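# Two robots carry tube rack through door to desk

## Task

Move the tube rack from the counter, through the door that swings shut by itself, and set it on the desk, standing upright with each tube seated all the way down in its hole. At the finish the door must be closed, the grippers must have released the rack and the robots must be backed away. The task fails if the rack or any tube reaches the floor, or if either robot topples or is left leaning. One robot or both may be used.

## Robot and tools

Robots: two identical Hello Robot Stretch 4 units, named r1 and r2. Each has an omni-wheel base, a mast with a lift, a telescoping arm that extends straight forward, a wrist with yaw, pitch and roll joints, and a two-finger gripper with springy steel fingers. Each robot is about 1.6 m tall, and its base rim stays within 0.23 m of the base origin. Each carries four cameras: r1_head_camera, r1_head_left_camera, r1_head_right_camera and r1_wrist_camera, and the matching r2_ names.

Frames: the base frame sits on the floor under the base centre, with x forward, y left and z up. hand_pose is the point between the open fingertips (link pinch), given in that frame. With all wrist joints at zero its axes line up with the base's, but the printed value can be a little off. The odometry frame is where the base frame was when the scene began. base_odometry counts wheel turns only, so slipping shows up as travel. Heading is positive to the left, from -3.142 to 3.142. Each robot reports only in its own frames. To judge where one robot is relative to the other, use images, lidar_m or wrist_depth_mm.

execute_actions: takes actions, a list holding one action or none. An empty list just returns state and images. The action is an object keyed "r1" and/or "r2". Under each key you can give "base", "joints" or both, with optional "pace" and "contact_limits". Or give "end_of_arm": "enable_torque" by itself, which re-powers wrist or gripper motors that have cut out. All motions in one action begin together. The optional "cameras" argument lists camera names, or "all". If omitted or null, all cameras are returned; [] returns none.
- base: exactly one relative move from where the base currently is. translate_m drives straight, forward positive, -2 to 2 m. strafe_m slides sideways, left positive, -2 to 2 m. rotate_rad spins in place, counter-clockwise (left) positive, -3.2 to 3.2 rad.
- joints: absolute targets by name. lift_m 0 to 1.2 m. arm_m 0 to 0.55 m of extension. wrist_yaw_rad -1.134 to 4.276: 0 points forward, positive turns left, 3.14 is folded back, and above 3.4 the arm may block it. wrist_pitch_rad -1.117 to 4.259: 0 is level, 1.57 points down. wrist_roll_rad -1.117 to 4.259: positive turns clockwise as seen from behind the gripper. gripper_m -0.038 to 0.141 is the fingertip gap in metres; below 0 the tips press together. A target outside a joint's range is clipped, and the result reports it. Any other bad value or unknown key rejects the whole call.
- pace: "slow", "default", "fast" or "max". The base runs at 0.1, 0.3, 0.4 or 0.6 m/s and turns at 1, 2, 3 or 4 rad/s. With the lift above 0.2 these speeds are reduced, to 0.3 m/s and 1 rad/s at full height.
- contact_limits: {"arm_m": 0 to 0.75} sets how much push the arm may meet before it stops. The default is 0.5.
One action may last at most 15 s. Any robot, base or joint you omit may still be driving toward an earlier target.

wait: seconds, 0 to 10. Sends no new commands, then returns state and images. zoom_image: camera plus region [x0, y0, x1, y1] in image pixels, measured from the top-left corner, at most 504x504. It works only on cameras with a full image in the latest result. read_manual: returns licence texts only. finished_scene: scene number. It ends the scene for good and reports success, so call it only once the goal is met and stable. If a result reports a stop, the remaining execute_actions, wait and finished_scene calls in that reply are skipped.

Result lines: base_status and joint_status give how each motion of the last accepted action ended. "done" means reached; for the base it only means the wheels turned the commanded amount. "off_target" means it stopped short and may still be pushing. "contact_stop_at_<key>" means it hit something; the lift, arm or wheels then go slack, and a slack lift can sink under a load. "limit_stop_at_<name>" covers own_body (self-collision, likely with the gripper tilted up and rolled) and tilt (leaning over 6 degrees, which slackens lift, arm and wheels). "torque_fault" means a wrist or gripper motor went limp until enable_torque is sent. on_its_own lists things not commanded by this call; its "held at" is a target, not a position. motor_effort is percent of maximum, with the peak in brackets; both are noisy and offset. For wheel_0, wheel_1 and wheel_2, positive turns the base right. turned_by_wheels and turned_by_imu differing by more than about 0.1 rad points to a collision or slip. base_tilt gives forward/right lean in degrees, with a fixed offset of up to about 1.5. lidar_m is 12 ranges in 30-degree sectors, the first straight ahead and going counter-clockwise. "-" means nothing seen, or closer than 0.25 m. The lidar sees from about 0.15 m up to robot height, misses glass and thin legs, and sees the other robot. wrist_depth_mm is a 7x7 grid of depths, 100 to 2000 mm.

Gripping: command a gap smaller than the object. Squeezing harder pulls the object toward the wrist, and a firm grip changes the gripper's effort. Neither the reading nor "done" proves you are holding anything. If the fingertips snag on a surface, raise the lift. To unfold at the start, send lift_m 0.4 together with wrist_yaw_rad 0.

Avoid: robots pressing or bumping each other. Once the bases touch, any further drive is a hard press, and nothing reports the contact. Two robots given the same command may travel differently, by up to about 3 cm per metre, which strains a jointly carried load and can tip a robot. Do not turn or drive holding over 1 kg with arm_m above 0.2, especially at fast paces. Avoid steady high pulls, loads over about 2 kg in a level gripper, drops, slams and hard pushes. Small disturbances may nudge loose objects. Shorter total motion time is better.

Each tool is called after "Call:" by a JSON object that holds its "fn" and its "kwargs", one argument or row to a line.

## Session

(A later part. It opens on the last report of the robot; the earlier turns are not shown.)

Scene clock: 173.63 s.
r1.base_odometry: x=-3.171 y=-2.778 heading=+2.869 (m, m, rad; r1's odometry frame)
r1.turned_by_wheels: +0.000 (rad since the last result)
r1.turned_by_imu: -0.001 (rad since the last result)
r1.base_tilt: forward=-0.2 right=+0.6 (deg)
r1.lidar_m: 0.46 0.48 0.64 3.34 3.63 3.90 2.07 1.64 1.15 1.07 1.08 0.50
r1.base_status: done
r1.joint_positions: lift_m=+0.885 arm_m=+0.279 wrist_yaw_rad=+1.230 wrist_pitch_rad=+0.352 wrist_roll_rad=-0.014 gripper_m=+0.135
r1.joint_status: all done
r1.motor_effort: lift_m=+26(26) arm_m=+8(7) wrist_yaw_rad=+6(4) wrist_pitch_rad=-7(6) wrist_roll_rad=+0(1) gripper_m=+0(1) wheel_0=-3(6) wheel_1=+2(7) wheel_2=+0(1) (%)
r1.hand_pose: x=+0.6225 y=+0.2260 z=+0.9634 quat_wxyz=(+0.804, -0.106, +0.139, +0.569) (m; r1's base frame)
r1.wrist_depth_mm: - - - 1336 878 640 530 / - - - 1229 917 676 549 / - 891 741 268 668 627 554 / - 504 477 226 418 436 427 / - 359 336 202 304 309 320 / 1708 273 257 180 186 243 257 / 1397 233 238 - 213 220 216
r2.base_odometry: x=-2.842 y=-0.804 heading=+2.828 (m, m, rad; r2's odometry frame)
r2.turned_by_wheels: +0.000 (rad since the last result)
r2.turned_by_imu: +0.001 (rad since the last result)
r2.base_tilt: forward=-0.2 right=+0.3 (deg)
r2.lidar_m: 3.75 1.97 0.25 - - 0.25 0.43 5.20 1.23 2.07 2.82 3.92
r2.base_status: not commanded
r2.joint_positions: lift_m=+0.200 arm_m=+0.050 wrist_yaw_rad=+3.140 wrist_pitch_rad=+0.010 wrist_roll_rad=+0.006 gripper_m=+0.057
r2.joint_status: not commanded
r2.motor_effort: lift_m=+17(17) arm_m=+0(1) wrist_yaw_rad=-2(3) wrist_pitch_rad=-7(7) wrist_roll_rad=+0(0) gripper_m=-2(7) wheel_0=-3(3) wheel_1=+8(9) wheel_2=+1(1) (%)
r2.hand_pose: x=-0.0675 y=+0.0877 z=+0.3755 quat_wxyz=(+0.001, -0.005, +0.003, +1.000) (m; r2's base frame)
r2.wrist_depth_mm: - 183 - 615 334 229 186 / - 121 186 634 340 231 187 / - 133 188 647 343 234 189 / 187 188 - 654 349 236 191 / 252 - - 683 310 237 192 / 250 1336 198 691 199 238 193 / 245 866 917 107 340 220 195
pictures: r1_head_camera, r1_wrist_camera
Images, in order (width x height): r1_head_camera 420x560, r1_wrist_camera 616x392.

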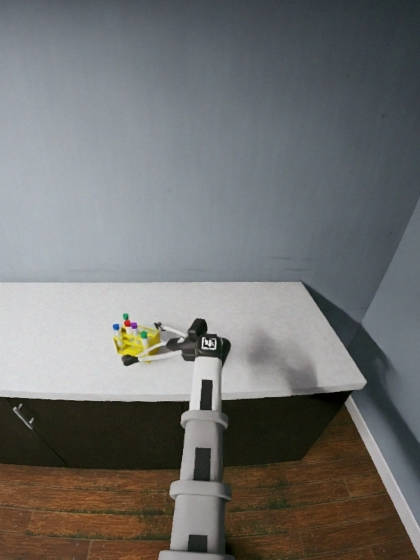

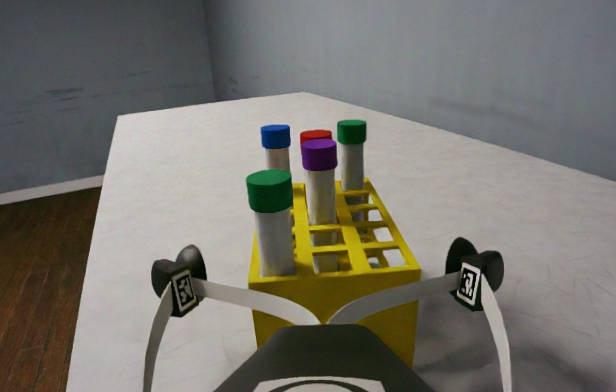

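Call:
{"fn": "execute_actions", "kwargs": {
  "actions": [
    {"r1":{"base":{"strafe_m":0.015},"joints":{"arm_m":0.288},"pace":"slow"}}
  ],
  "cameras": []
}}

Call:
{"fn": "execute_actions", "kwargs": {
  "actions": [
    {"r1":{"joints":{"gripper_m":0.03}}}
  ],
  "cameras": ["r1_head_camera","r1_wrist_camera"]
}}

Scene clock: 176.13 s.
r1.base_odometry: x=-3.175 y=-2.793 heading=+2.869 (m, m, rad; r1's odometry frame)
r1.turned_by_wheels: +0.000 (rad since the last result)
r1.turned_by_imu: -0.001 (rad since the last result)
r1.base_tilt: forward=-0.2 right=+0.6 (deg)
r1.lidar_m: 0.47 0.47 0.62 3.34 3.60 3.91 2.08 1.69 1.15 1.08 0.73 0.51
r1.base_status: done
r1.joint_positions: lift_m=+0.885 arm_m=+0.287 wrist_yaw_rad=+1.230 wrist_pitch_rad=+0.352 wrist_roll_rad=-0.014 gripper_m=+0.135
r1.joint_status: all done
r1.motor_effort: lift_m=+26(26) arm_m=+8(10) wrist_yaw_rad=+5(6) wrist_pitch_rad=-6(7) wrist_roll_rad=+1(3) gripper_m=-1(0) wheel_0=-3(7) wheel_1=+3(6) wheel_2=+1(4) (%)
r1.hand_pose: x=+0.6305 y=+0.2260 z=+0.9634 quat_wxyz=(+0.804, -0.106, +0.139, +0.569) (m; r1's base frame)
r1.wrist_depth_mm: - - - 1281 854 634 521 / - - - 1255 904 661 535 / - 878 741 265 676 634 554 / - 500 477 227 421 436 424 / - 362 336 200 296 310 322 / 1618 272 256 180 185 245 257 / 788 232 237 - 213 220 216
r2.base_odometry: x=-2.842 y=-0.804 heading=+2.828 (m, m, rad; r2's odometry frame)
r2.turned_by_wheels: +0.000 (rad since the last result)
r2.turned_by_imu: +0.001 (rad since the last result)
r2.base_tilt: forward=-0.3 right=+0.3 (deg)
r2.lidar_m: 3.74 2.00 0.25 - - 0.25 0.42 5.22 1.22 2.04 2.81 3.93
r2.base_status: not commanded
r2.joint_positions: lift_m=+0.200 arm_m=+0.050 wrist_yaw_rad=+3.140 wrist_pitch_rad=+0.010 wrist_roll_rad=+0.006 gripper_m=+0.057
r2.joint_status: not commanded
r2.motor_effort: lift_m=+17(17) arm_m=+1(1) wrist_yaw_rad=-3(2) wrist_pitch_rad=-7(7) wrist_roll_rad=-1(0) gripper_m=-5(5) wheel_0=-3(3) wheel_1=+8(9) wheel_2=+1(1) (%)
r2.hand_pose: x=-0.0675 y=+0.0877 z=+0.3755 quat_wxyz=(+0.001, -0.005, +0.003, +1.000) (m; r2's base frame)
r2.wrist_depth_mm: - 183 - 615 334 229 186 / - 121 186 634 338 232 188 / - 133 188 647 343 234 190 / 187 188 - 661 347 235 191 / 252 - - 676 310 237 192 / 250 1308 198 683 199 238 193 / 245 854 904 107 338 220 195
pictures: none
No camera images: the call's "cameras" was empty. Leave "cameras" out to get every camera's image.

Scene clock: 178.13 s.
r1.base_odometry: x=-3.175 y=-2.793 heading=+2.869 (m, m, rad; r1's odometry frame)
r1.turned_by_wheels: +0.000 (rad since the last result)
r1.turned_by_imu: -0.001 (rad since the last result)
r1.base_tilt: forward=-0.2 right=+0.6 (deg)
r1.lidar_m: 0.45 0.48 0.62 3.32 3.61 3.91 2.08 1.67 1.14 1.06 0.76 0.50
r1.base_status: not commanded
r1.joint_positions: lift_m=+0.885 arm_m=+0.287 wrist_yaw_rad=+1.230 wrist_pitch_rad=+0.353 wrist_roll_rad=-0.014 gripper_m=+0.031
r1.joint_status: all done
r1.motor_effort: lift_m=+26(26) arm_m=+8(8) wrist_yaw_rad=+7(4) wrist_pitch_rad=-12(10) wrist_roll_rad=+0(0) gripper_m=-25(22) wheel_0=-3(3) wheel_1=+2(3) wheel_2=+0(0) (%)
r1.hand_pose: x=+0.6305 y=+0.2258 z=+0.9630 quat_wxyz=(+0.803, -0.107, +0.140, +0.569) (m; r1's base frame)
r1.wrist_depth_mm: - - - 1281 854 634 521 / - - - 1229 891 661 539 / - 866 732 264 647 627 554 / - 496 442 224 415 433 421 / - 357 349 195 248 327 319 / 1661 281 189 183 183 180 256 / 788 231 236 - 213 218 215
r2.base_odometry: x=-2.842 y=-0.804 heading=+2.828 (m, m, rad; r2's odometry frame)
r2.turned_by_wheels: +0.000 (rad since the last result)
r2.turned_by_imu: +0.001 (rad since the last result)
r2.base_tilt: forward=-0.3 right=+0.4 (deg)
r2.lidar_m: 3.74 1.95 0.25 - - 0.25 0.42 5.21 1.21 2.05 2.83 3.92
r2.base_status: not commanded
r2.joint_positions: lift_m=+0.200 arm_m=+0.050 wrist_yaw_rad=+3.140 wrist_pitch_rad=+0.010 wrist_roll_rad=+0.006 gripper_m=+0.057
r2.joint_status: not commanded
r2.motor_effort: lift_m=+17(17) arm_m=+0(0) wrist_yaw_rad=-2(3) wrist_pitch_rad=-7(6) wrist_roll_rad=+0(0) gripper_m=-6(2) wheel_0=-3(3) wheel_1=+8(8) wheel_2=+1(1) (%)
r2.hand_pose: x=-0.0675 y=+0.0877 z=+0.3755 quat_wxyz=(+0.001, -0.005, +0.003, +1.000) (m; r2's base frame)
r2.wrist_depth_mm: - 184 - 621 334 229 186 / - 121 186 634 340 231 188 / - 133 188 647 345 234 190 / 187 187 - 661 347 236 191 / 252 - - 683 310 237 193 / 249 1336 198 683 199 238 193 / 245 866 904 107 338 220 194
pictures: r1_head_camera, r1_wrist_camera
Images, in order (width x height): r1_head_camera 420x560, r1_wrist_camera 616x392.

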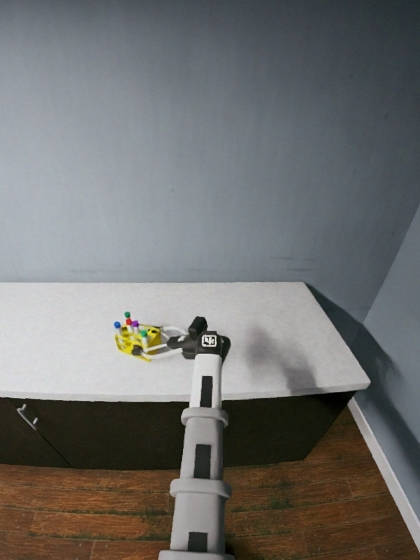

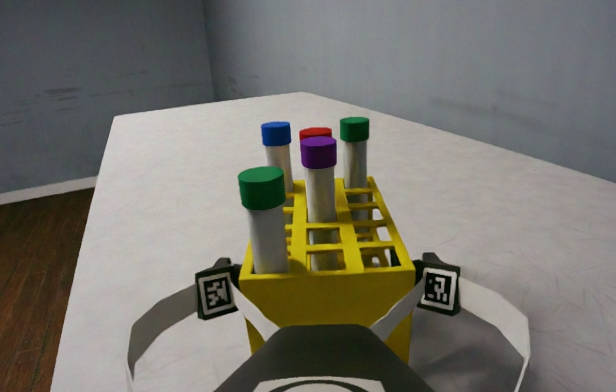

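Call:
{"fn": "execute_actions", "kwargs": {
  "actions": [
    {"r1":{"joints":{"lift_m":0.93},"pace":"slow"}}
  ],
  "cameras": ["r1_head_camera","r1_wrist_camera"]
}}

Call:
{"fn": "zoom_image", "kwargs": {
  "camera": "r1_head_camera",
  "region": [90,290,230,390]
}}

Scene clock: 181.03 s.
r1.base_odometry: x=-3.175 y=-2.793 heading=+2.869 (m, m, rad; r1's odometry frame)
r1.turned_by_wheels: +0.000 (rad since the last result)
r1.turned_by_imu: -0.001 (rad since the last result)
r1.base_tilt: forward=-0.2 right=+0.6 (deg)
r1.lidar_m: 0.46 0.48 0.63 3.36 3.60 3.91 2.06 1.69 1.14 1.08 0.73 0.51
r1.base_status: not commanded
r1.joint_positions: lift_m=+0.930 arm_m=+0.287 wrist_yaw_rad=+1.230 wrist_pitch_rad=+0.353 wrist_roll_rad=-0.014 gripper_m=+0.031
r1.joint_status: all done
r1.motor_effort: lift_m=+26(25) arm_m=+8(8) wrist_yaw_rad=+3(4) wrist_pitch_rad=-10(11) wrist_roll_rad=+0(1) gripper_m=-25(26) wheel_0=-3(3) wheel_1=+3(2) wheel_2=+0(0) (%)
r1.hand_pose: x=+0.6305 y=+0.2258 z=+1.0079 quat_wxyz=(+0.803, -0.107, +0.140, +0.569) (m; r1's base frame)
r1.wrist_depth_mm: - - - 1308 854 634 521 / - - - 1336 891 661 539 / - 1078 931 264 809 676 564 / - 627 554 225 521 539 530 / - 452 439 196 248 404 397 / 1808 351 189 182 183 180 319 / 1464 287 297 - 265 272 268
r2.base_odometry: x=-2.842 y=-0.804 heading=+2.828 (m, m, rad; r2's odometry frame)
r2.turned_by_wheels: +0.000 (rad since the last result)
r2.turned_by_imu: +0.001 (rad since the last result)
r2.base_tilt: forward=-0.2 right=+0.3 (deg)
r2.lidar_m: 3.73 1.97 0.25 - - 0.25 0.42 5.20 1.24 2.06 2.82 3.94
r2.base_status: not commanded
r2.joint_positions: lift_m=+0.200 arm_m=+0.050 wrist_yaw_rad=+3.140 wrist_pitch_rad=+0.010 wrist_roll_rad=+0.006 gripper_m=+0.057
r2.joint_status: not commanded
r2.motor_effort: lift_m=+17(17) arm_m=+0(1) wrist_yaw_rad=-3(3) wrist_pitch_rad=-6(6) wrist_roll_rad=-1(0) gripper_m=-5(3) wheel_0=-3(3) wheel_1=+8(8) wheel_2=+1(1) (%)
r2.hand_pose: x=-0.0675 y=+0.0877 z=+0.3755 quat_wxyz=(+0.001, -0.005, +0.003, +1.000) (m; r2's base frame)
r2.wrist_depth_mm: - 183 - 615 336 229 187 / - 121 186 627 338 231 188 / - 133 187 647 343 234 190 / 187 188 - 654 349 236 190 / 252 - - 683 312 237 192 / 250 1308 198 691 200 239 193 / 244 866 917 107 340 220 195
pictures: r1_head_camera, r1_wrist_camera
Images, in order (width x height): r1_head_camera 420x560, r1_wrist_camera 616x392.

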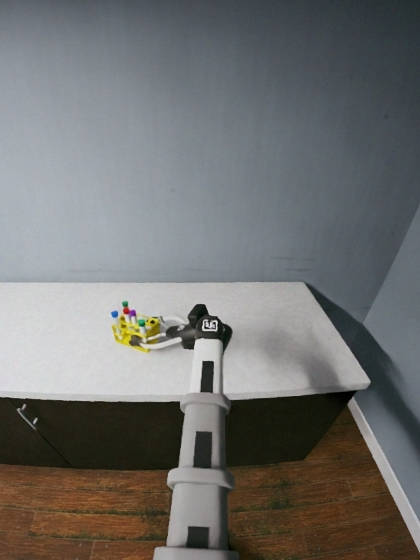

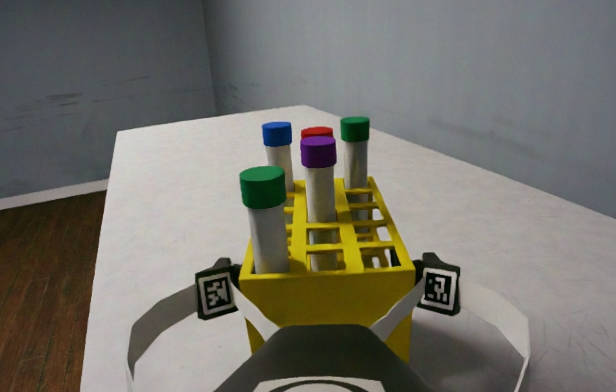

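Region (90, 290, 230, 390) of r1_head_camera's 420x560 image, scaled by 3.600, with more detail than that image has; it fills the top 360 rows of this view, and the rest is white.

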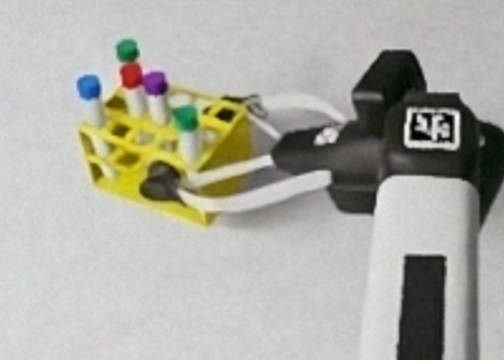

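Call:
{"fn": "execute_actions", "kwargs": {
  "actions": [
    {"r1":{"base":{"translate_m":-0.3},"joints":{"lift_m":0.96,"arm_m":0.0},"pace":"slow"}}
  ],
  "cameras": []
}}

Call:
{"fn": "execute_actions", "kwargs": {
  "actions": [
    {"r1":{"base":{"strafe_m":0.75},"joints":{"wrist_yaw_rad":0.3}}}
  ],
  "cameras": ["r1_head_camera","r1_wrist_camera"]
}}

Call:
{"fn": "execute_actions", "kwargs": {
  "actions": [
    {"r1":{"base":{"rotate_rad":-1.57},"pace":"slow"}}
  ],
  "cameras": ["r1_head_camera","r1_head_left_camera","r1_wrist_camera"]
}}

Scene clock: 187.53 s.
r1.base_odometry: x=-2.886 y=-2.874 heading=+2.869 (m, m, rad; r1's odometry frame)
r1.turned_by_wheels: +0.000 (rad since the last result)
r1.turned_by_imu: -0.002 (rad since the last result)
r1.base_tilt: forward=-0.2 right=+0.6 (deg)
r1.lidar_m: 0.76 0.40 1.03 3.51 3.58 3.58 1.79 1.84 1.16 1.10 1.13 0.83
r1.base_status: done
r1.joint_positions: lift_m=+0.960 arm_m=+0.002 wrist_yaw_rad=+1.230 wrist_pitch_rad=+0.354 wrist_roll_rad=-0.014 gripper_m=+0.031
r1.joint_status: all done
r1.motor_effort: lift_m=+26(26) arm_m=-8(5) wrist_yaw_rad=+5(4) wrist_pitch_rad=-14(12) wrist_roll_rad=-1(2) gripper_m=-24(23) wheel_0=-1(5) wheel_1=-3(8) wheel_2=+1(8) (%)
r1.hand_pose: x=+0.3456 y=+0.2258 z=+1.0379 quat_wxyz=(+0.803, -0.107, +0.140, +0.569) (m; r1's base frame)
r1.wrist_depth_mm: - - - - 1756 1308 1060 / - - - - 1808 1308 1078 / - - - 264 946 904 904 / - - - 225 809 661 597 / - - - 195 248 661 539 / 1808 1756 189 182 184 180 569 / 1499 1499 1537 - 904 732 574
r2.base_odometry: x=-2.842 y=-0.804 heading=+2.828 (m, m, rad; r2's odometry frame)
r2.turned_by_wheels: +0.000 (rad since the last result)
r2.turned_by_imu: +0.002 (rad since the last result)
r2.base_tilt: forward=-0.3 right=+0.3 (deg)
r2.lidar_m: 3.73 1.98 0.25 - - 0.25 0.43 5.22 1.21 1.77 1.96 3.91
r2.base_status: not commanded
r2.joint_positions: lift_m=+0.200 arm_m=+0.050 wrist_yaw_rad=+3.140 wrist_pitch_rad=+0.010 wrist_roll_rad=+0.006 gripper_m=+0.057
r2.joint_status: not commanded
r2.motor_effort: lift_m=+17(17) arm_m=+0(0) wrist_yaw_rad=-3(4) wrist_pitch_rad=-7(7) wrist_roll_rad=+0(0) gripper_m=-4(4) wheel_0=-3(3) wheel_1=+8(8) wheel_2=+1(1) (%)
r2.hand_pose: x=-0.0675 y=+0.0877 z=+0.3755 quat_wxyz=(+0.001, -0.005, +0.003, +1.000) (m; r2's base frame)
r2.wrist_depth_mm: - 183 - 615 334 229 186 / - 121 187 627 338 231 188 / - 133 188 640 343 234 189 / 187 188 - 661 347 236 191 / 252 - - 676 310 237 192 / 249 1308 198 683 199 238 193 / 245 866 917 107 342 220 195
pictures: none
No camera images: the call's "cameras" was empty. Leave "cameras" out to get every camera's image.

Scene clock: 191.37 s.
r1.base_odometry: x=-3.089 y=-3.596 heading=+2.869 (m, m, rad; r1's odometry frame)
r1.turned_by_wheels: +0.000 (rad since the last result)
r1.turned_by_imu: -0.001 (rad since the last result)
r1.base_tilt: forward=-0.2 right=+0.7 (deg)
r1.lidar_m: 0.45 0.69 1.77 2.77 2.81 3.66 3.40 2.05 1.98 1.85 1.10 0.75
r1.base_status: done
r1.joint_positions: lift_m=+0.960 arm_m=+0.002 wrist_yaw_rad=+0.300 wrist_pitch_rad=+0.354 wrist_roll_rad=-0.014 gripper_m=+0.031
r1.joint_status: all done
r1.motor_effort: lift_m=+26(26) arm_m=-8(8) wrist_yaw_rad=+1(6) wrist_pitch_rad=-12(12) wrist_roll_rad=-1(1) gripper_m=-23(24) wheel_0=+1(8) wheel_1=+0(9) wheel_2=+0(0) (%)
r1.hand_pose: x=+0.4571 y=-0.0034 z=+1.0379 quat_wxyz=(+0.973, -0.033, +0.173, +0.148) (m; r1's base frame)
r1.wrist_depth_mm: 1229 1138 1078 1042 960 917 866 / 1281 1229 1160 1078 1025 976 917 / 1366 1308 1060 264 917 904 891 / 1499 691 627 229 591 615 597 / 1661 627 554 196 248 480 459 / 1708 676 189 183 183 180 504 / 1464 768 699 - 569 559 535
r2.base_odometry: x=-2.842 y=-0.804 heading=+2.828 (m, m, rad; r2's odometry frame)
r2.turned_by_wheels: +0.000 (rad since the last result)
r2.turned_by_imu: +0.001 (rad since the last result)
r2.base_tilt: forward=-0.3 right=+0.3 (deg)
r2.lidar_m: 3.73 1.98 0.25 - - 0.25 0.43 5.23 1.21 2.72 2.04 3.92
r2.base_status: not commanded
r2.joint_positions: lift_m=+0.200 arm_m=+0.050 wrist_yaw_rad=+3.140 wrist_pitch_rad=+0.010 wrist_roll_rad=+0.006 gripper_m=+0.057
r2.joint_status: not commanded
r2.motor_effort: lift_m=+17(17) arm_m=+0(0) wrist_yaw_rad=-5(3) wrist_pitch_rad=-7(6) wrist_roll_rad=+0(1) gripper_m=-7(4) wheel_0=-4(3) wheel_1=+8(8) wheel_2=+1(1) (%)
r2.hand_pose: x=-0.0675 y=+0.0877 z=+0.3755 quat_wxyz=(+0.001, -0.005, +0.003, +1.000) (m; r2's base frame)
r2.wrist_depth_mm: - 183 - 615 334 229 187 / - 121 186 627 338 231 189 / - 133 188 647 343 234 190 / 187 188 - 661 347 236 191 / 251 - - 676 312 236 192 / 250 1308 198 683 199 239 193 / 245 854 917 107 338 220 195
pictures: r1_head_camera, r1_wrist_camera
Images, in order (width x height): r1_head_camera 420x560, r1_wrist_camera 616x392.

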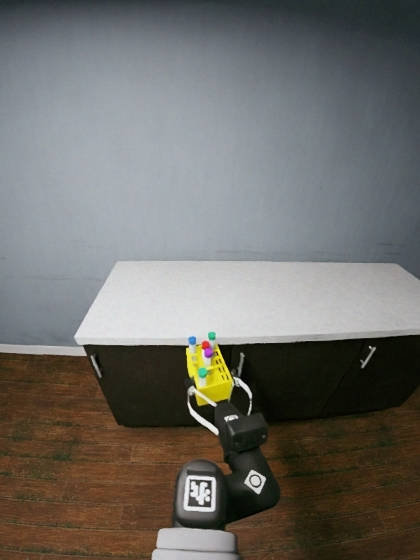

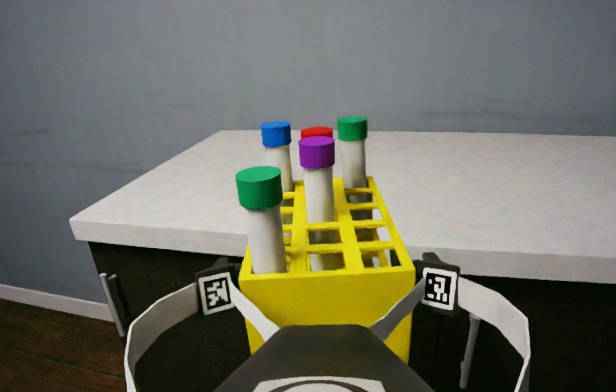

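Scene clock: 194.23 s.
r1.base_odometry: x=-3.089 y=-3.596 heading=+1.299 (m, m, rad; r1's odometry frame)
r1.turned_by_wheels: -1.570 (rad since the last result)
r1.turned_by_imu: -1.556 (rad since the last result)
r1.base_tilt: forward=-0.2 right=+0.6 (deg)
r1.lidar_m: 0.44 1.11 0.74 0.68 0.73 1.80 2.75 2.80 3.62 3.36 2.06 1.99
r1.base_status: done
r1.joint_positions: lift_m=+0.960 arm_m=+0.002 wrist_yaw_rad=+0.300 wrist_pitch_rad=+0.354 wrist_roll_rad=-0.014 gripper_m=+0.031
r1.joint_status: not commanded
r1.motor_effort: lift_m=+26(26) arm_m=-8(8) wrist_yaw_rad=+5(1) wrist_pitch_rad=-11(11) wrist_roll_rad=+1(1) gripper_m=-26(23) wheel_0=+3(6) wheel_1=+2(6) wheel_2=+1(10) (%)
r1.hand_pose: x=+0.4571 y=-0.0035 z=+1.0379 quat_wxyz=(+0.973, -0.033, +0.173, +0.148) (m; r1's base frame)
r1.wrist_depth_mm: 1499 1708 1618 1499 1464 1366 1281 / 1537 1756 1661 1618 1464 1397 1366 / 1160 1229 1808 265 1576 1499 1397 / 904 1182 1921 230 1661 1576 1464 / 904 1182 - 196 248 1708 1576 / 904 1078 189 182 184 180 1618 / 904 1138 1464 - 1366 1397 1366
r2.base_odometry: x=-2.842 y=-0.804 heading=+2.828 (m, m, rad; r2's odometry frame)
r2.turned_by_wheels: +0.000 (rad since the last result)
r2.turned_by_imu: +0.001 (rad since the last result)
r2.base_tilt: forward=-0.1 right=+0.4 (deg)
r2.lidar_m: 3.74 1.95 0.25 - - 0.25 0.44 5.22 1.24 2.72 1.98 3.93
r2.base_status: not commanded
r2.joint_positions: lift_m=+0.200 arm_m=+0.050 wrist_yaw_rad=+3.140 wrist_pitch_rad=+0.010 wrist_roll_rad=+0.006 gripper_m=+0.057
r2.joint_status: not commanded
r2.motor_effort: lift_m=+17(17) arm_m=+0(1) wrist_yaw_rad=-3(2) wrist_pitch_rad=-7(6) wrist_roll_rad=+0(0) gripper_m=-3(2) wheel_0=-3(3) wheel_1=+8(8) wheel_2=+1(1) (%)
r2.hand_pose: x=-0.0675 y=+0.0877 z=+0.3755 quat_wxyz=(+0.001, -0.005, +0.003, +1.000) (m; r2's base frame)
r2.wrist_depth_mm: - 183 - 615 334 229 186 / - 121 186 640 340 231 188 / - 133 188 647 345 233 190 / 187 187 - 661 347 236 190 / 252 - - 676 312 237 192 / 250 1308 198 683 199 238 193 / 245 854 917 107 338 220 194
pictures: r1_head_camera, r1_head_left_camera, r1_wrist_camera
Images, in order (width x height): r1_head_camera 420x560, r1_head_left_camera 420x672, r1_wrist_camera 616x392.

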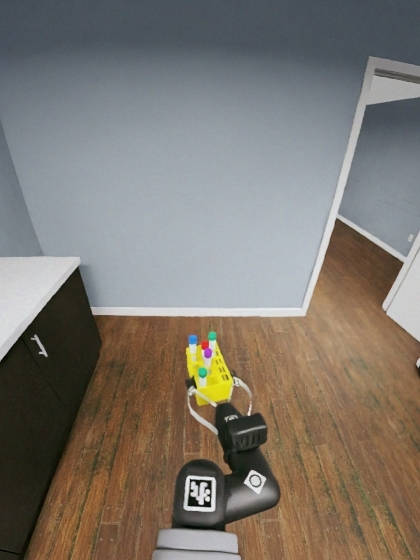

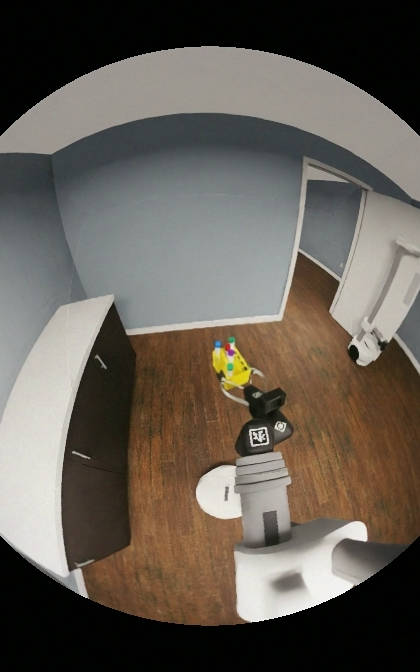

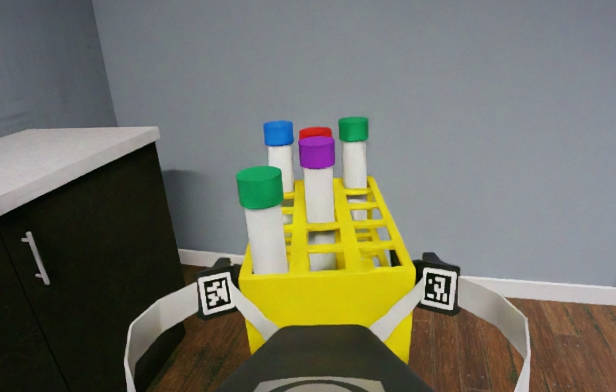

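Call:
{"fn": "execute_actions", "kwargs": {
  "actions": [
    {"r1":{"base":{"strafe_m":-1.24},"joints":{"wrist_yaw_rad":0.33}}}
  ],
  "cameras": ["r1_head_camera","r1_head_right_camera"]
}}

Scene clock: 201.60 s.
r1.base_odometry: x=-1.894 y=-3.929 heading=+1.299 (m, m, rad; r1's odometry frame)
r1.turned_by_wheels: +0.000 (rad since the last result)
r1.turned_by_imu: -0.002 (rad since the last result)
r1.base_tilt: forward=-0.1 right=+0.6 (deg)
r1.lidar_m: 0.46 1.98 2.07 1.94 2.64 2.84 2.64 2.72 2.29 2.13 2.17 1.15
r1.base_status: done
r1.joint_positions: lift_m=+0.960 arm_m=+0.002 wrist_yaw_rad=+0.330 wrist_pitch_rad=+0.354 wrist_roll_rad=-0.014 gripper_m=+0.031
r1.joint_status: all done
r1.motor_effort: lift_m=+26(26) arm_m=-8(8) wrist_yaw_rad=+5(7) wrist_pitch_rad=-12(12) wrist_roll_rad=+1(2) gripper_m=-25(27) wheel_0=+0(10) wheel_1=+2(12) wheel_2=+0(1) (%)
r1.hand_pose: x=+0.4570 y=+0.0049 z=+1.0379 quat_wxyz=(+0.971, -0.036, +0.172, +0.163) (m; r1's base frame)
r1.wrist_depth_mm: 1921 1863 1661 1618 - - - / - 1921 1808 1661 - - - / - - 1921 260 - - - / - - - 229 - - - / - - - 195 248 - - / 1808 1756 189 183 183 180 1618 / 1464 1464 1499 - 1336 1397 1366
r2.base_odometry: x=-2.842 y=-0.804 heading=+2.828 (m, m, rad; r2's odometry frame)
r2.turned_by_wheels: +0.000 (rad since the last result)
r2.turned_by_imu: +0.003 (rad since the last result)
r2.base_tilt: forward=-0.3 right=+0.4 (deg)
r2.lidar_m: 3.73 1.98 0.25 - - 0.25 0.41 5.23 1.21 2.73 0.92 0.96
r2.base_status: not commanded
r2.joint_positions: lift_m=+0.200 arm_m=+0.050 wrist_yaw_rad=+3.140 wrist_pitch_rad=+0.010 wrist_roll_rad=+0.006 gripper_m=+0.057
r2.joint_status: not commanded
r2.motor_effort: lift_m=+17(17) arm_m=+0(0) wrist_yaw_rad=-3(2) wrist_pitch_rad=-7(6) wrist_roll_rad=-1(0) gripper_m=-1(7) wheel_0=-3(3) wheel_1=+8(8) wheel_2=+1(1) (%)
r2.hand_pose: x=-0.0675 y=+0.0877 z=+0.3755 quat_wxyz=(+0.001, -0.005, +0.003, +1.000) (m; r2's base frame)
r2.wrist_depth_mm: - 183 - 621 334 229 186 / - 121 186 627 340 231 188 / - 133 188 647 343 233 190 / 187 188 - 661 347 236 191 / 252 - - 676 310 237 191 / 250 1336 198 683 199 239 193 / 245 854 904 107 338 220 195
pictures: r1_head_camera, r1_head_right_camera
Images, in order (width x height): r1_head_camera 420x560, r1_head_right_camera 420x672.

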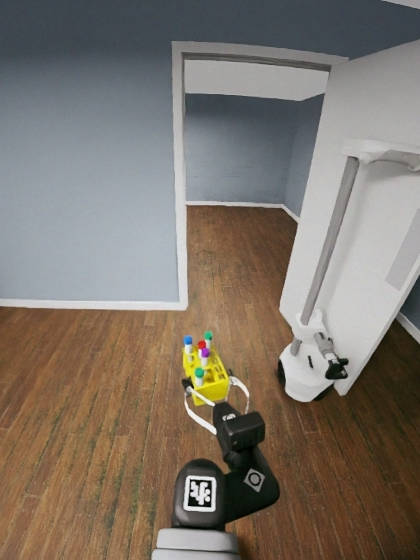

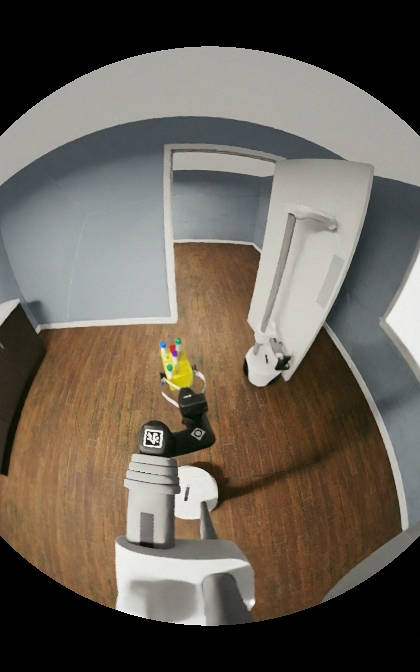

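Call:
{"fn": "execute_actions", "kwargs": {
  "actions": [
    {"r1":{"base":{"strafe_m":-0.09}}}
  ],
  "cameras": []
}}

Call:
{"fn": "execute_actions", "kwargs": {
  "actions": [
    {"r1":{"base":{"translate_m":1.2}}}
  ],
  "cameras": ["r1_head_camera","r1_head_right_camera"]
}}

Scene clock: 204.53 s.
r1.base_odometry: x=-1.807 y=-3.953 heading=+1.299 (m, m, rad; r1's odometry frame)
r1.turned_by_wheels: +0.000 (rad since the last result)
r1.turned_by_imu: -0.001 (rad since the last result)
r1.base_tilt: forward=-0.2 right=+0.6 (deg)
r1.lidar_m: 0.47 1.99 2.18 2.03 2.74 2.85 2.65 2.71 2.20 2.05 2.07 1.10
r1.base_status: done
r1.joint_positions: lift_m=+0.960 arm_m=+0.002 wrist_yaw_rad=+0.330 wrist_pitch_rad=+0.354 wrist_roll_rad=-0.014 gripper_m=+0.031
r1.joint_status: not commanded
r1.motor_effort: lift_m=+26(26) arm_m=-8(8) wrist_yaw_rad=+4(4) wrist_pitch_rad=-11(12) wrist_roll_rad=+0(1) gripper_m=-24(27) wheel_0=+0(8) wheel_1=+1(9) wheel_2=+0(2) (%)
r1.hand_pose: x=+0.4570 y=+0.0049 z=+1.0379 quat_wxyz=(+0.971, -0.036, +0.172, +0.163) (m; r1's base frame)
r1.wrist_depth_mm: 1921 1808 1708 1576 - - - / - 1921 1808 1708 - - - / - - 1983 263 - - - / - - - 224 - - - / - - - 195 247 - 1863 / 1808 1808 189 182 183 180 1537 / 1499 1499 1537 - 1366 1397 1397
r2.base_odometry: x=-2.842 y=-0.804 heading=+2.828 (m, m, rad; r2's odometry frame)
r2.turned_by_wheels: +0.000 (rad since the last result)
r2.turned_by_imu: +0.001 (rad since the last result)
r2.base_tilt: forward=-0.3 right=+0.2 (deg)
r2.lidar_m: 3.75 1.99 0.25 - - 0.25 0.44 5.22 1.24 2.72 0.86 0.87
r2.base_status: not commanded
r2.joint_positions: lift_m=+0.200 arm_m=+0.050 wrist_yaw_rad=+3.140 wrist_pitch_rad=+0.010 wrist_roll_rad=+0.006 gripper_m=+0.057
r2.joint_status: not commanded
r2.motor_effort: lift_m=+17(17) arm_m=+0(0) wrist_yaw_rad=-4(3) wrist_pitch_rad=-7(7) wrist_roll_rad=+0(0) gripper_m=-5(6) wheel_0=-3(3) wheel_1=+8(8) wheel_2=+1(1) (%)
r2.hand_pose: x=-0.0675 y=+0.0877 z=+0.3755 quat_wxyz=(+0.001, -0.005, +0.003, +1.000) (m; r2's base frame)
r2.wrist_depth_mm: - 184 - 621 336 229 187 / - 121 186 627 340 231 188 / - 133 187 640 343 234 190 / 187 187 - 661 347 236 191 / 251 - - 683 310 237 192 / 250 1336 198 691 199 238 193 / 245 854 904 107 340 220 195
pictures: none
No camera images: the call's "cameras" was empty. Leave "cameras" out to get every camera's image.

Scene clock: 210.00 s.
r1.base_odometry: x=-1.486 y=-2.797 heading=+1.300 (m, m, rad; r1's odometry frame)
r1.turned_by_wheels: +0.000 (rad since the last result)
r1.turned_by_imu: -0.006 (rad since the last result)
r1.base_tilt: forward=-0.2 right=+0.6 (deg)
r1.lidar_m: 0.45 0.79 1.02 2.13 2.17 3.69 3.91 3.06 0.48 0.43 0.51 0.91
r1.base_status: done
r1.joint_positions: lift_m=+0.960 arm_m=+0.002 wrist_yaw_rad=+0.330 wrist_pitch_rad=+0.354 wrist_roll_rad=-0.014 gripper_m=+0.031
r1.joint_status: not commanded
r1.motor_effort: lift_m=+26(26) arm_m=-8(8) wrist_yaw_rad=+2(6) wrist_pitch_rad=-12(12) wrist_roll_rad=+0(2) gripper_m=-24(25) wheel_0=+0(7) wheel_1=+2(6) wheel_2=+1(14) (%)
r1.hand_pose: x=+0.4570 y=+0.0049 z=+1.0379 quat_wxyz=(+0.971, -0.036, +0.172, +0.163) (m; r1's base frame)
r1.wrist_depth_mm: 580 554 - - - - - / 621 580 - - - - - / 668 615 - 263 - - - / 723 668 683 226 - - - / 798 732 683 195 248 - - / 891 788 189 182 183 180 1618 / 991 866 809 - 1366 1430 1336
r2.base_odometry: x=-2.842 y=-0.804 heading=+2.828 (m, m, rad; r2's odometry frame)
r2.turned_by_wheels: +0.000 (rad since the last result)
r2.turned_by_imu: +0.002 (rad since the last result)
r2.base_tilt: forward=-0.3 right=+0.3 (deg)
r2.lidar_m: 3.73 1.99 0.25 - - 0.25 0.43 0.84 0.44 0.41 2.84 3.90
r2.base_status: not commanded
r2.joint_positions: lift_m=+0.200 arm_m=+0.050 wrist_yaw_rad=+3.140 wrist_pitch_rad=+0.010 wrist_roll_rad=+0.006 gripper_m=+0.057
r2.joint_status: not commanded
r2.motor_effort: lift_m=+17(17) arm_m=+0(0) wrist_yaw_rad=-5(4) wrist_pitch_rad=-7(7) wrist_roll_rad=+0(1) gripper_m=-7(5) wheel_0=-3(3) wheel_1=+8(8) wheel_2=+1(1) (%)
r2.hand_pose: x=-0.0675 y=+0.0877 z=+0.3755 quat_wxyz=(+0.001, -0.005, +0.003, +1.000) (m; r2's base frame)
r2.wrist_depth_mm: - 183 - 615 334 229 186 / - 121 186 627 340 232 188 / - 133 188 647 343 233 190 / 187 189 - 661 349 236 191 / 252 - - 676 310 238 192 / 250 1336 198 691 200 238 193 / 246 866 917 107 338 220 195
pictures: r1_head_camera, r1_head_right_camera
Images, in order (width x height): r1_head_camera 420x560, r1_head_right_camera 420x672.

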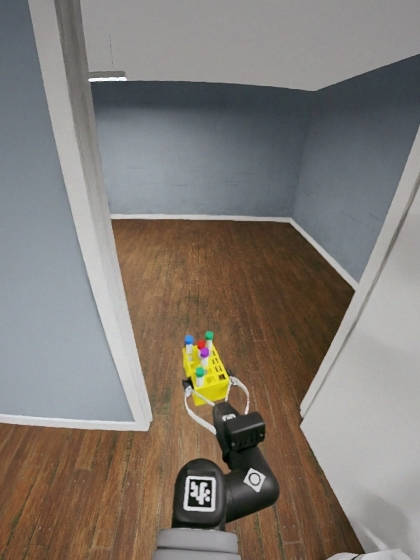

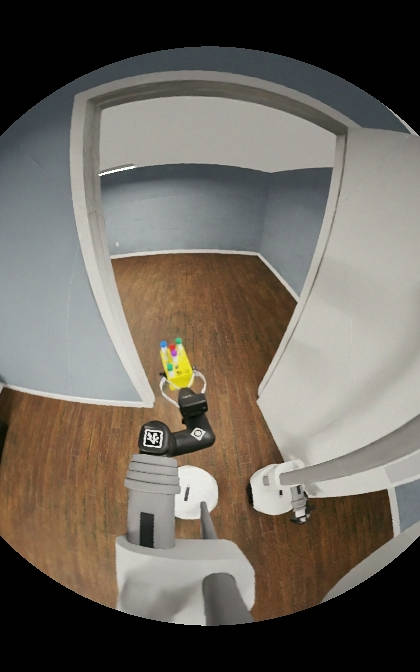

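Call:
{"fn": "execute_actions", "kwargs": {
  "actions": [
    {"r1":{"base":{"translate_m":1.9}}}
  ],
  "cameras": ["r1_head_camera","r1_head_left_camera"]
}}

Scene clock: 219.13 s.
r1.base_odometry: x=-0.977 y=-0.966 heading=+1.300 (m, m, rad; r1's odometry frame)
r1.turned_by_wheels: +0.000 (rad since the last result)
r1.turned_by_imu: -0.010 (rad since the last result)
r1.base_tilt: forward=-0.2 right=+0.6 (deg)
r1.lidar_m: 0.45 3.07 2.28 2.11 1.56 1.09 1.85 1.12 1.31 1.82 1.87 2.43
r1.base_status: done
r1.joint_positions: lift_m=+0.960 arm_m=+0.002 wrist_yaw_rad=+0.330 wrist_pitch_rad=+0.354 wrist_roll_rad=-0.014 gripper_m=+0.031
r1.joint_status: not commanded
r1.motor_effort: lift_m=+25(25) arm_m=-8(8) wrist_yaw_rad=+5(6) wrist_pitch_rad=-11(13) wrist_roll_rad=+0(1) gripper_m=-25(24) wheel_0=+0(7) wheel_1=+2(6) wheel_2=-1(14) (%)
r1.hand_pose: x=+0.4570 y=+0.0049 z=+1.0379 quat_wxyz=(+0.971, -0.036, +0.172, +0.163) (m; r1's base frame)
r1.wrist_depth_mm: - - - - - - - / - - - - - - - / - - - 262 - - - / - - - 224 - - - / - - - 196 247 - - / 1808 1808 189 182 184 180 1618 / 1499 1464 1499 - 1366 1397 1366
r2.base_odometry: x=-2.842 y=-0.804 heading=+2.828 (m, m, rad; r2's odometry frame)
r2.turned_by_wheels: +0.000 (rad since the last result)
r2.turned_by_imu: +0.003 (rad since the last result)
r2.base_tilt: forward=-0.3 right=+0.2 (deg)
r2.lidar_m: 3.74 1.97 0.25 - - 0.25 0.43 1.80 1.22 2.73 2.81 3.89
r2.base_status: not commanded
r2.joint_positions: lift_m=+0.200 arm_m=+0.050 wrist_yaw_rad=+3.140 wrist_pitch_rad=+0.010 wrist_roll_rad=+0.006 gripper_m=+0.057
r2.joint_status: not commanded
r2.motor_effort: lift_m=+17(17) arm_m=+0(0) wrist_yaw_rad=+0(1) wrist_pitch_rad=-7(7) wrist_roll_rad=-1(1) gripper_m=+0(8) wheel_0=-3(3) wheel_1=+8(8) wheel_2=+1(1) (%)
r2.hand_pose: x=-0.0675 y=+0.0877 z=+0.3755 quat_wxyz=(+0.001, -0.005, +0.003, +1.000) (m; r2's base frame)
r2.wrist_depth_mm: - 183 - 615 334 229 186 / - 121 186 627 340 231 188 / - 133 188 640 343 233 190 / 187 188 - 661 347 235 191 / 252 - 1921 676 310 237 192 / 250 1308 198 691 199 238 194 / 245 866 917 107 338 220 195
pictures: r1_head_camera, r1_head_left_camera
Images, in order (width x height): r1_head_camera 420x560, r1_head_left_camera 420x672.

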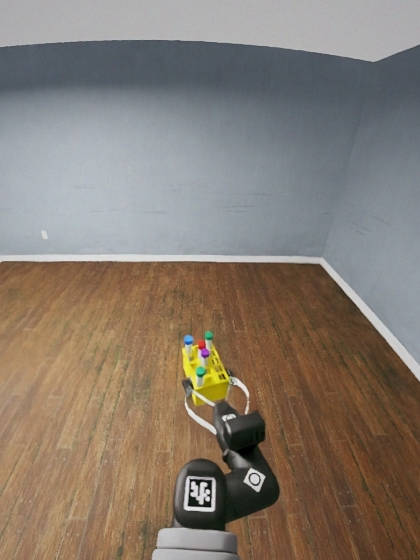

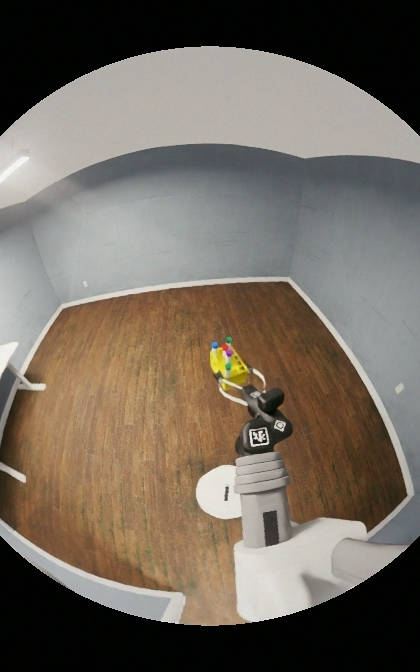

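Call:
{"fn": "execute_actions", "kwargs": {
  "actions": [
    {"r1":{"base":{"rotate_rad":1.57},"pace":"slow"},"r2":{"base":{"strafe_m":-0.3},"pace":"slow"}}
  ],
  "cameras": ["r1_head_camera","r2_head_left_camera"]
}}

Scene clock: 225.43 s.
r1.base_odometry: x=-0.977 y=-0.966 heading=+2.869 (m, m, rad; r1's odometry frame)
r1.turned_by_wheels: +1.569 (rad since the last result)
r1.turned_by_imu: +1.552 (rad since the last result)
r1.base_tilt: forward=-0.2 right=+0.6 (deg)
r1.lidar_m: 0.46 1.56 1.07 1.75 1.14 1.31 1.83 1.86 2.40 3.01 3.06 2.28
r1.base_status: done
r1.joint_positions: lift_m=+0.960 arm_m=+0.002 wrist_yaw_rad=+0.330 wrist_pitch_rad=+0.354 wrist_roll_rad=-0.014 gripper_m=+0.031
r1.joint_status: not commanded
r1.motor_effort: lift_m=+26(25) arm_m=-8(8) wrist_yaw_rad=+4(3) wrist_pitch_rad=-12(10) wrist_roll_rad=+1(1) gripper_m=-22(23) wheel_0=-3(6) wheel_1=-3(8) wheel_2=-3(6) (%)
r1.hand_pose: x=+0.4570 y=+0.0050 z=+1.0379 quat_wxyz=(+0.971, -0.036, +0.172, +0.163) (m; r1's base frame)
r1.wrist_depth_mm: 1118 1430 - - - - - / 1138 1464 - - - - - / 1138 1499 - 265 - - - / 1182 1499 - 226 - - - / 1182 1537 1863 196 247 - - / 1182 1397 189 182 183 180 1661 / 1182 1430 1537 - 1366 1397 1397
r2.base_odometry: x=-2.749 y=-0.519 heading=+2.828 (m, m, rad; r2's odometry frame)
r2.turned_by_wheels: +0.000 (rad since the last result)
r2.turned_by_imu: +0.002 (rad since the last result)
r2.base_tilt: forward=-0.1 right=+0.4 (deg)
r2.lidar_m: 3.75 2.43 1.80 - 0.25 0.33 1.74 1.02 1.14 2.43 2.52 3.94
r2.base_status: done
r2.joint_positions: lift_m=+0.200 arm_m=+0.050 wrist_yaw_rad=+3.140 wrist_pitch_rad=+0.010 wrist_roll_rad=+0.006 gripper_m=+0.057
r2.joint_status: not commanded
r2.motor_effort: lift_m=+17(17) arm_m=+0(1) wrist_yaw_rad=-3(3) wrist_pitch_rad=-6(7) wrist_roll_rad=+0(0) gripper_m=+1(3) wheel_0=+0(6) wheel_1=+4(7) wheel_2=+0(1) (%)
r2.hand_pose: x=-0.0675 y=+0.0877 z=+0.3755 quat_wxyz=(+0.001, -0.005, +0.003, +1.000) (m; r2's base frame)
r2.wrist_depth_mm: - 183 - - 820 287 195 / - 121 186 - 842 290 197 / - 133 188 - 878 294 199 / 187 188 - - 904 298 200 / 252 - 1921 - 591 301 202 / 250 1308 198 1255 199 301 202 / 244 854 917 107 759 254 204
pictures: r1_head_camera, r2_head_left_camera
Images, in order (width x height): r1_head_camera 420x560, r2_head_left_camera 420x672.

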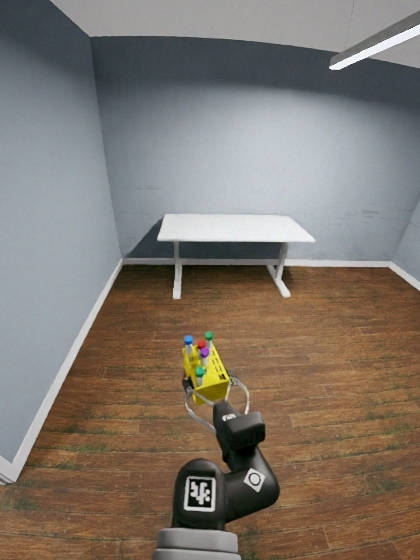

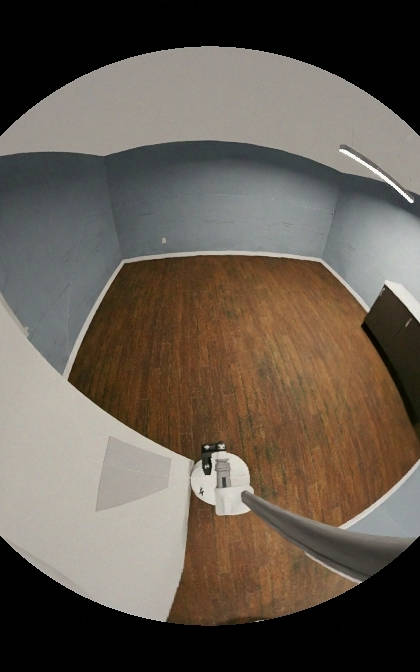

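Call:
{"fn": "execute_actions", "kwargs": {
  "actions": [
    {"r1":{"base":{"translate_m":1.2}},"r2":{"base":{"translate_m":-0.5},"pace":"slow"}}
  ],
  "cameras": ["r1_head_camera","r2_head_left_camera","r2_head_right_camera"]
}}

Scene clock: 233.40 s.
r1.base_odometry: x=-2.133 y=-0.643 heading=+2.869 (m, m, rad; r1's odometry frame)
r1.turned_by_wheels: +0.000 (rad since the last result)
r1.turned_by_imu: -0.006 (rad since the last result)
r1.base_tilt: forward=-0.2 right=+0.6 (deg)
r1.lidar_m: 0.45 0.93 1.18 1.09 1.12 1.87 3.03 3.07 3.09 2.90 2.72 0.99
r1.base_status: done
r1.joint_positions: lift_m=+0.960 arm_m=+0.002 wrist_yaw_rad=+0.330 wrist_pitch_rad=+0.354 wrist_roll_rad=-0.014 gripper_m=+0.031
r1.joint_status: not commanded
r1.motor_effort: lift_m=+25(25) arm_m=-8(8) wrist_yaw_rad=+4(3) wrist_pitch_rad=-10(11) wrist_roll_rad=+2(0) gripper_m=-26(27) wheel_0=+1(6) wheel_1=+2(6) wheel_2=+0(13) (%)
r1.hand_pose: x=+0.4570 y=+0.0050 z=+1.0380 quat_wxyz=(+0.971, -0.036, +0.172, +0.163) (m; r1's base frame)
r1.wrist_depth_mm: 1229 1499 1464 1397 1308 1229 1160 / 1255 1576 1499 1464 1397 1308 1229 / 1281 1661 1618 263 1397 1336 1281 / 1336 1661 1708 229 1042 1060 1042 / 1308 1661 878 195 248 798 778 / 1336 1537 189 183 184 180 1537 / 1308 1464 1499 - 1366 1430 1366
r2.base_odometry: x=-2.274 y=-0.673 heading=+2.827 (m, m, rad; r2's odometry frame)
r2.turned_by_wheels: -0.001 (rad since the last result)
r2.turned_by_imu: +0.003 (rad since the last result)
r2.base_tilt: forward=-0.3 right=+0.4 (deg)
r2.lidar_m: 0.39 0.25 - - 0.25 0.42 - 1.86 0.70 1.17 2.49 4.24
r2.base_status: done
r2.joint_positions: lift_m=+0.200 arm_m=+0.050 wrist_yaw_rad=+3.140 wrist_pitch_rad=+0.010 wrist_roll_rad=+0.006 gripper_m=+0.057
r2.joint_status: not commanded
r2.motor_effort: lift_m=+17(17) arm_m=+0(0) wrist_yaw_rad=-4(3) wrist_pitch_rad=-6(7) wrist_roll_rad=+0(0) gripper_m=-5(4) wheel_0=-15(13) wheel_1=+6(6) wheel_2=-1(6) (%)
r2.hand_pose: x=-0.0675 y=+0.0877 z=+0.3755 quat_wxyz=(+0.001, -0.005, +0.003, +1.000) (m; r2's base frame)
r2.wrist_depth_mm: - 183 - - - 449 229 / - 121 186 - - 459 231 / - 133 188 - - 462 233 / 187 187 - - - 469 235 / 251 - - - - 473 236 / 250 1308 198 1255 199 473 237 / 245 854 904 107 891 351 238
pictures: r1_head_camera, r2_head_left_camera, r2_head_right_camera
Images, in order (width x height): r1_head_camera 420x560, r2_head_left_camera 420x672, r2_head_right_camera 420x672.

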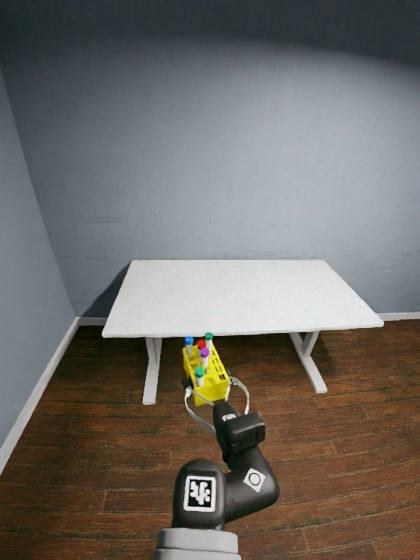

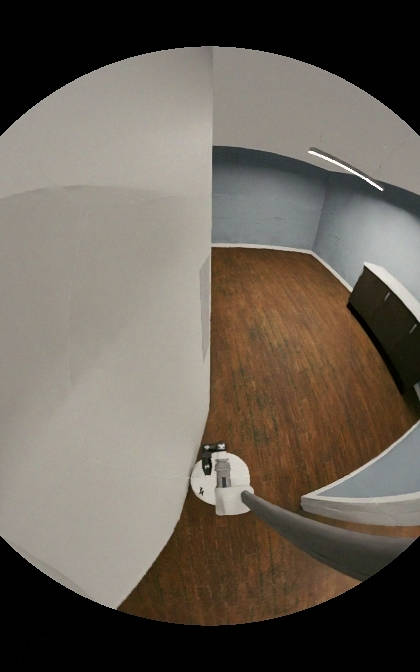

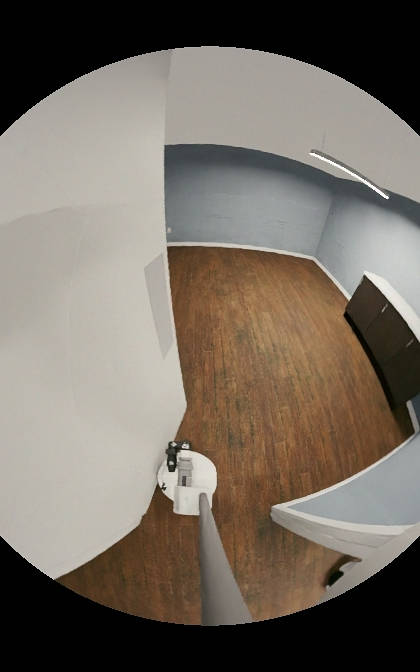

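Call:
{"fn": "execute_actions", "kwargs": {
  "actions": [
    {"r1":{"base":{"translate_m":0.35},"joints":{"arm_m":0.2,"lift_m":0.85},"pace":"slow"},"r2":{"base":{"translate_m":-0.4},"pace":"slow"}}
  ],
  "cameras": ["r1_head_camera","r1_wrist_camera","r2_head_left_camera","r2_head_right_camera"]
}}

Scene clock: 241.33 s.
r1.base_odometry: x=-2.470 y=-0.549 heading=+2.869 (m, m, rad; r1's odometry frame)
r1.turned_by_wheels: +0.000 (rad since the last result)
r1.turned_by_imu: -0.004 (rad since the last result)
r1.base_tilt: forward=-0.2 right=+0.7 (deg)
r1.lidar_m: 0.55 0.57 0.75 1.12 1.15 1.49 3.39 3.43 3.07 2.86 0.93 0.61
r1.base_status: done
r1.joint_positions: lift_m=+0.850 arm_m=+0.199 wrist_yaw_rad=+0.330 wrist_pitch_rad=+0.354 wrist_roll_rad=-0.014 gripper_m=+0.031
r1.joint_status: all done
r1.motor_effort: lift_m=+16(25) arm_m=+8(6) wrist_yaw_rad=+4(4) wrist_pitch_rad=-14(10) wrist_roll_rad=+0(2) gripper_m=-26(23) wheel_0=+3(5) wheel_1=+2(6) wheel_2=-4(13) (%)
r1.hand_pose: x=+0.6539 y=+0.0050 z=+0.9287 quat_wxyz=(+0.971, -0.036, +0.172, +0.163) (m; r1's base frame)
r1.wrist_depth_mm: 1042 976 917 866 820 778 741 / 1098 1042 976 904 866 831 778 / 1205 1118 1042 263 904 866 809 / 1255 1182 820 224 768 798 778 / 1255 661 654 195 247 603 591 / 521 521 189 183 184 180 473 / 433 430 442 - 394 404 399
r2.base_odometry: x=-1.893 y=-0.797 heading=+2.826 (m, m, rad; r2's odometry frame)
r2.turned_by_wheels: -0.001 (rad since the last result)
r2.turned_by_imu: -0.013 (rad since the last result)
r2.base_tilt: forward=-0.3 right=+0.4 (deg)
r2.lidar_m: 0.25 0.25 0.25 0.28 1.68 2.25 4.17 4.19 1.87 0.59 2.54 0.45
r2.base_status: done
r2.joint_positions: lift_m=+0.200 arm_m=+0.048 wrist_yaw_rad=+3.167 wrist_pitch_rad=+0.010 wrist_roll_rad=+0.006 gripper_m=+0.057
r2.joint_status: not commanded
r2.on_its_own: wrist_yaw_rad is at rest, and its effort (-80) is outside its rest range (-13 to +13)
r2.motor_effort: lift_m=+17(17) arm_m=+13(13) wrist_yaw_rad=-80(80) wrist_pitch_rad=-7(7) wrist_roll_rad=+0(0) gripper_m=-4(5) wheel_0=-6(16) wheel_1=+14(13) wheel_2=-22(23) (%)
r2.hand_pose: x=-0.0720 y=+0.0801 z=+0.3754 quat_wxyz=(-0.013, -0.005, +0.003, +1.000) (m; r2's base frame)
r2.wrist_depth_mm: - 181 293 - - - - / - 116 182 - - - - / - 121 184 - - - - / 186 185 - - - - - / 236 - - - - - - / 234 1366 198 1281 199 1205 1205 / 233 854 917 107 891 820 854
pictures: r1_head_camera, r1_wrist_camera, r2_head_left_camera, r2_head_right_camera
Images, in order (width x height): r1_head_camera 420x560, r1_wrist_camera 616x392, r2_head_left_camera 420x672, r2_head_right_camera 420x672.

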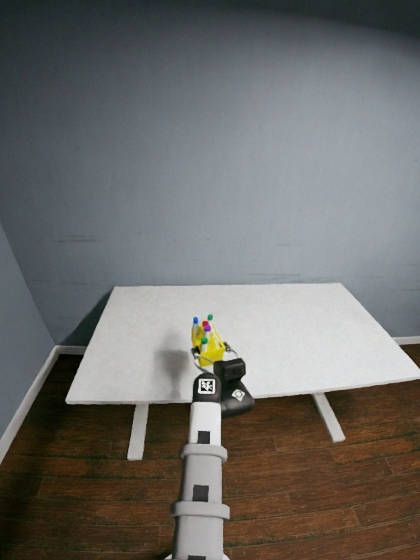

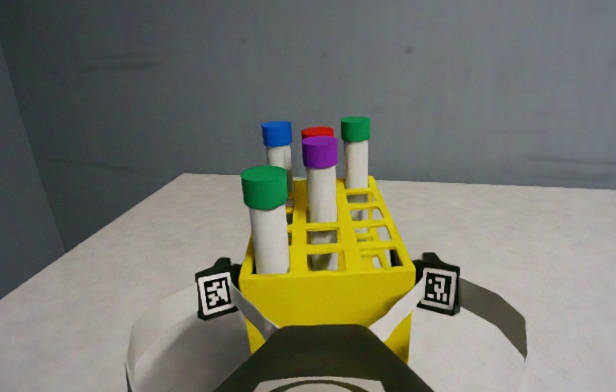

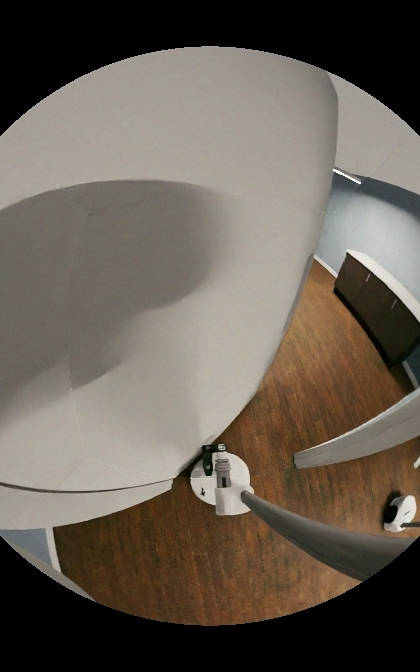

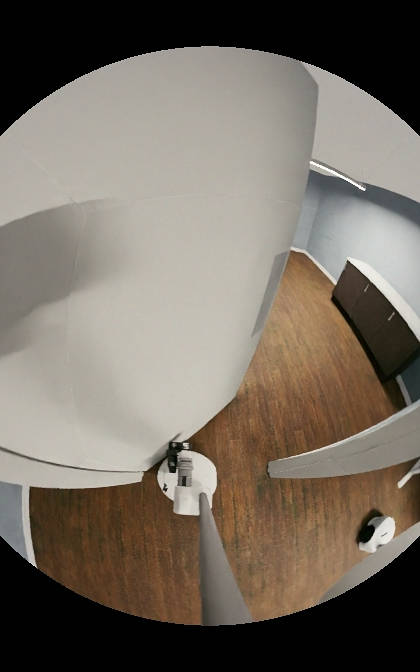

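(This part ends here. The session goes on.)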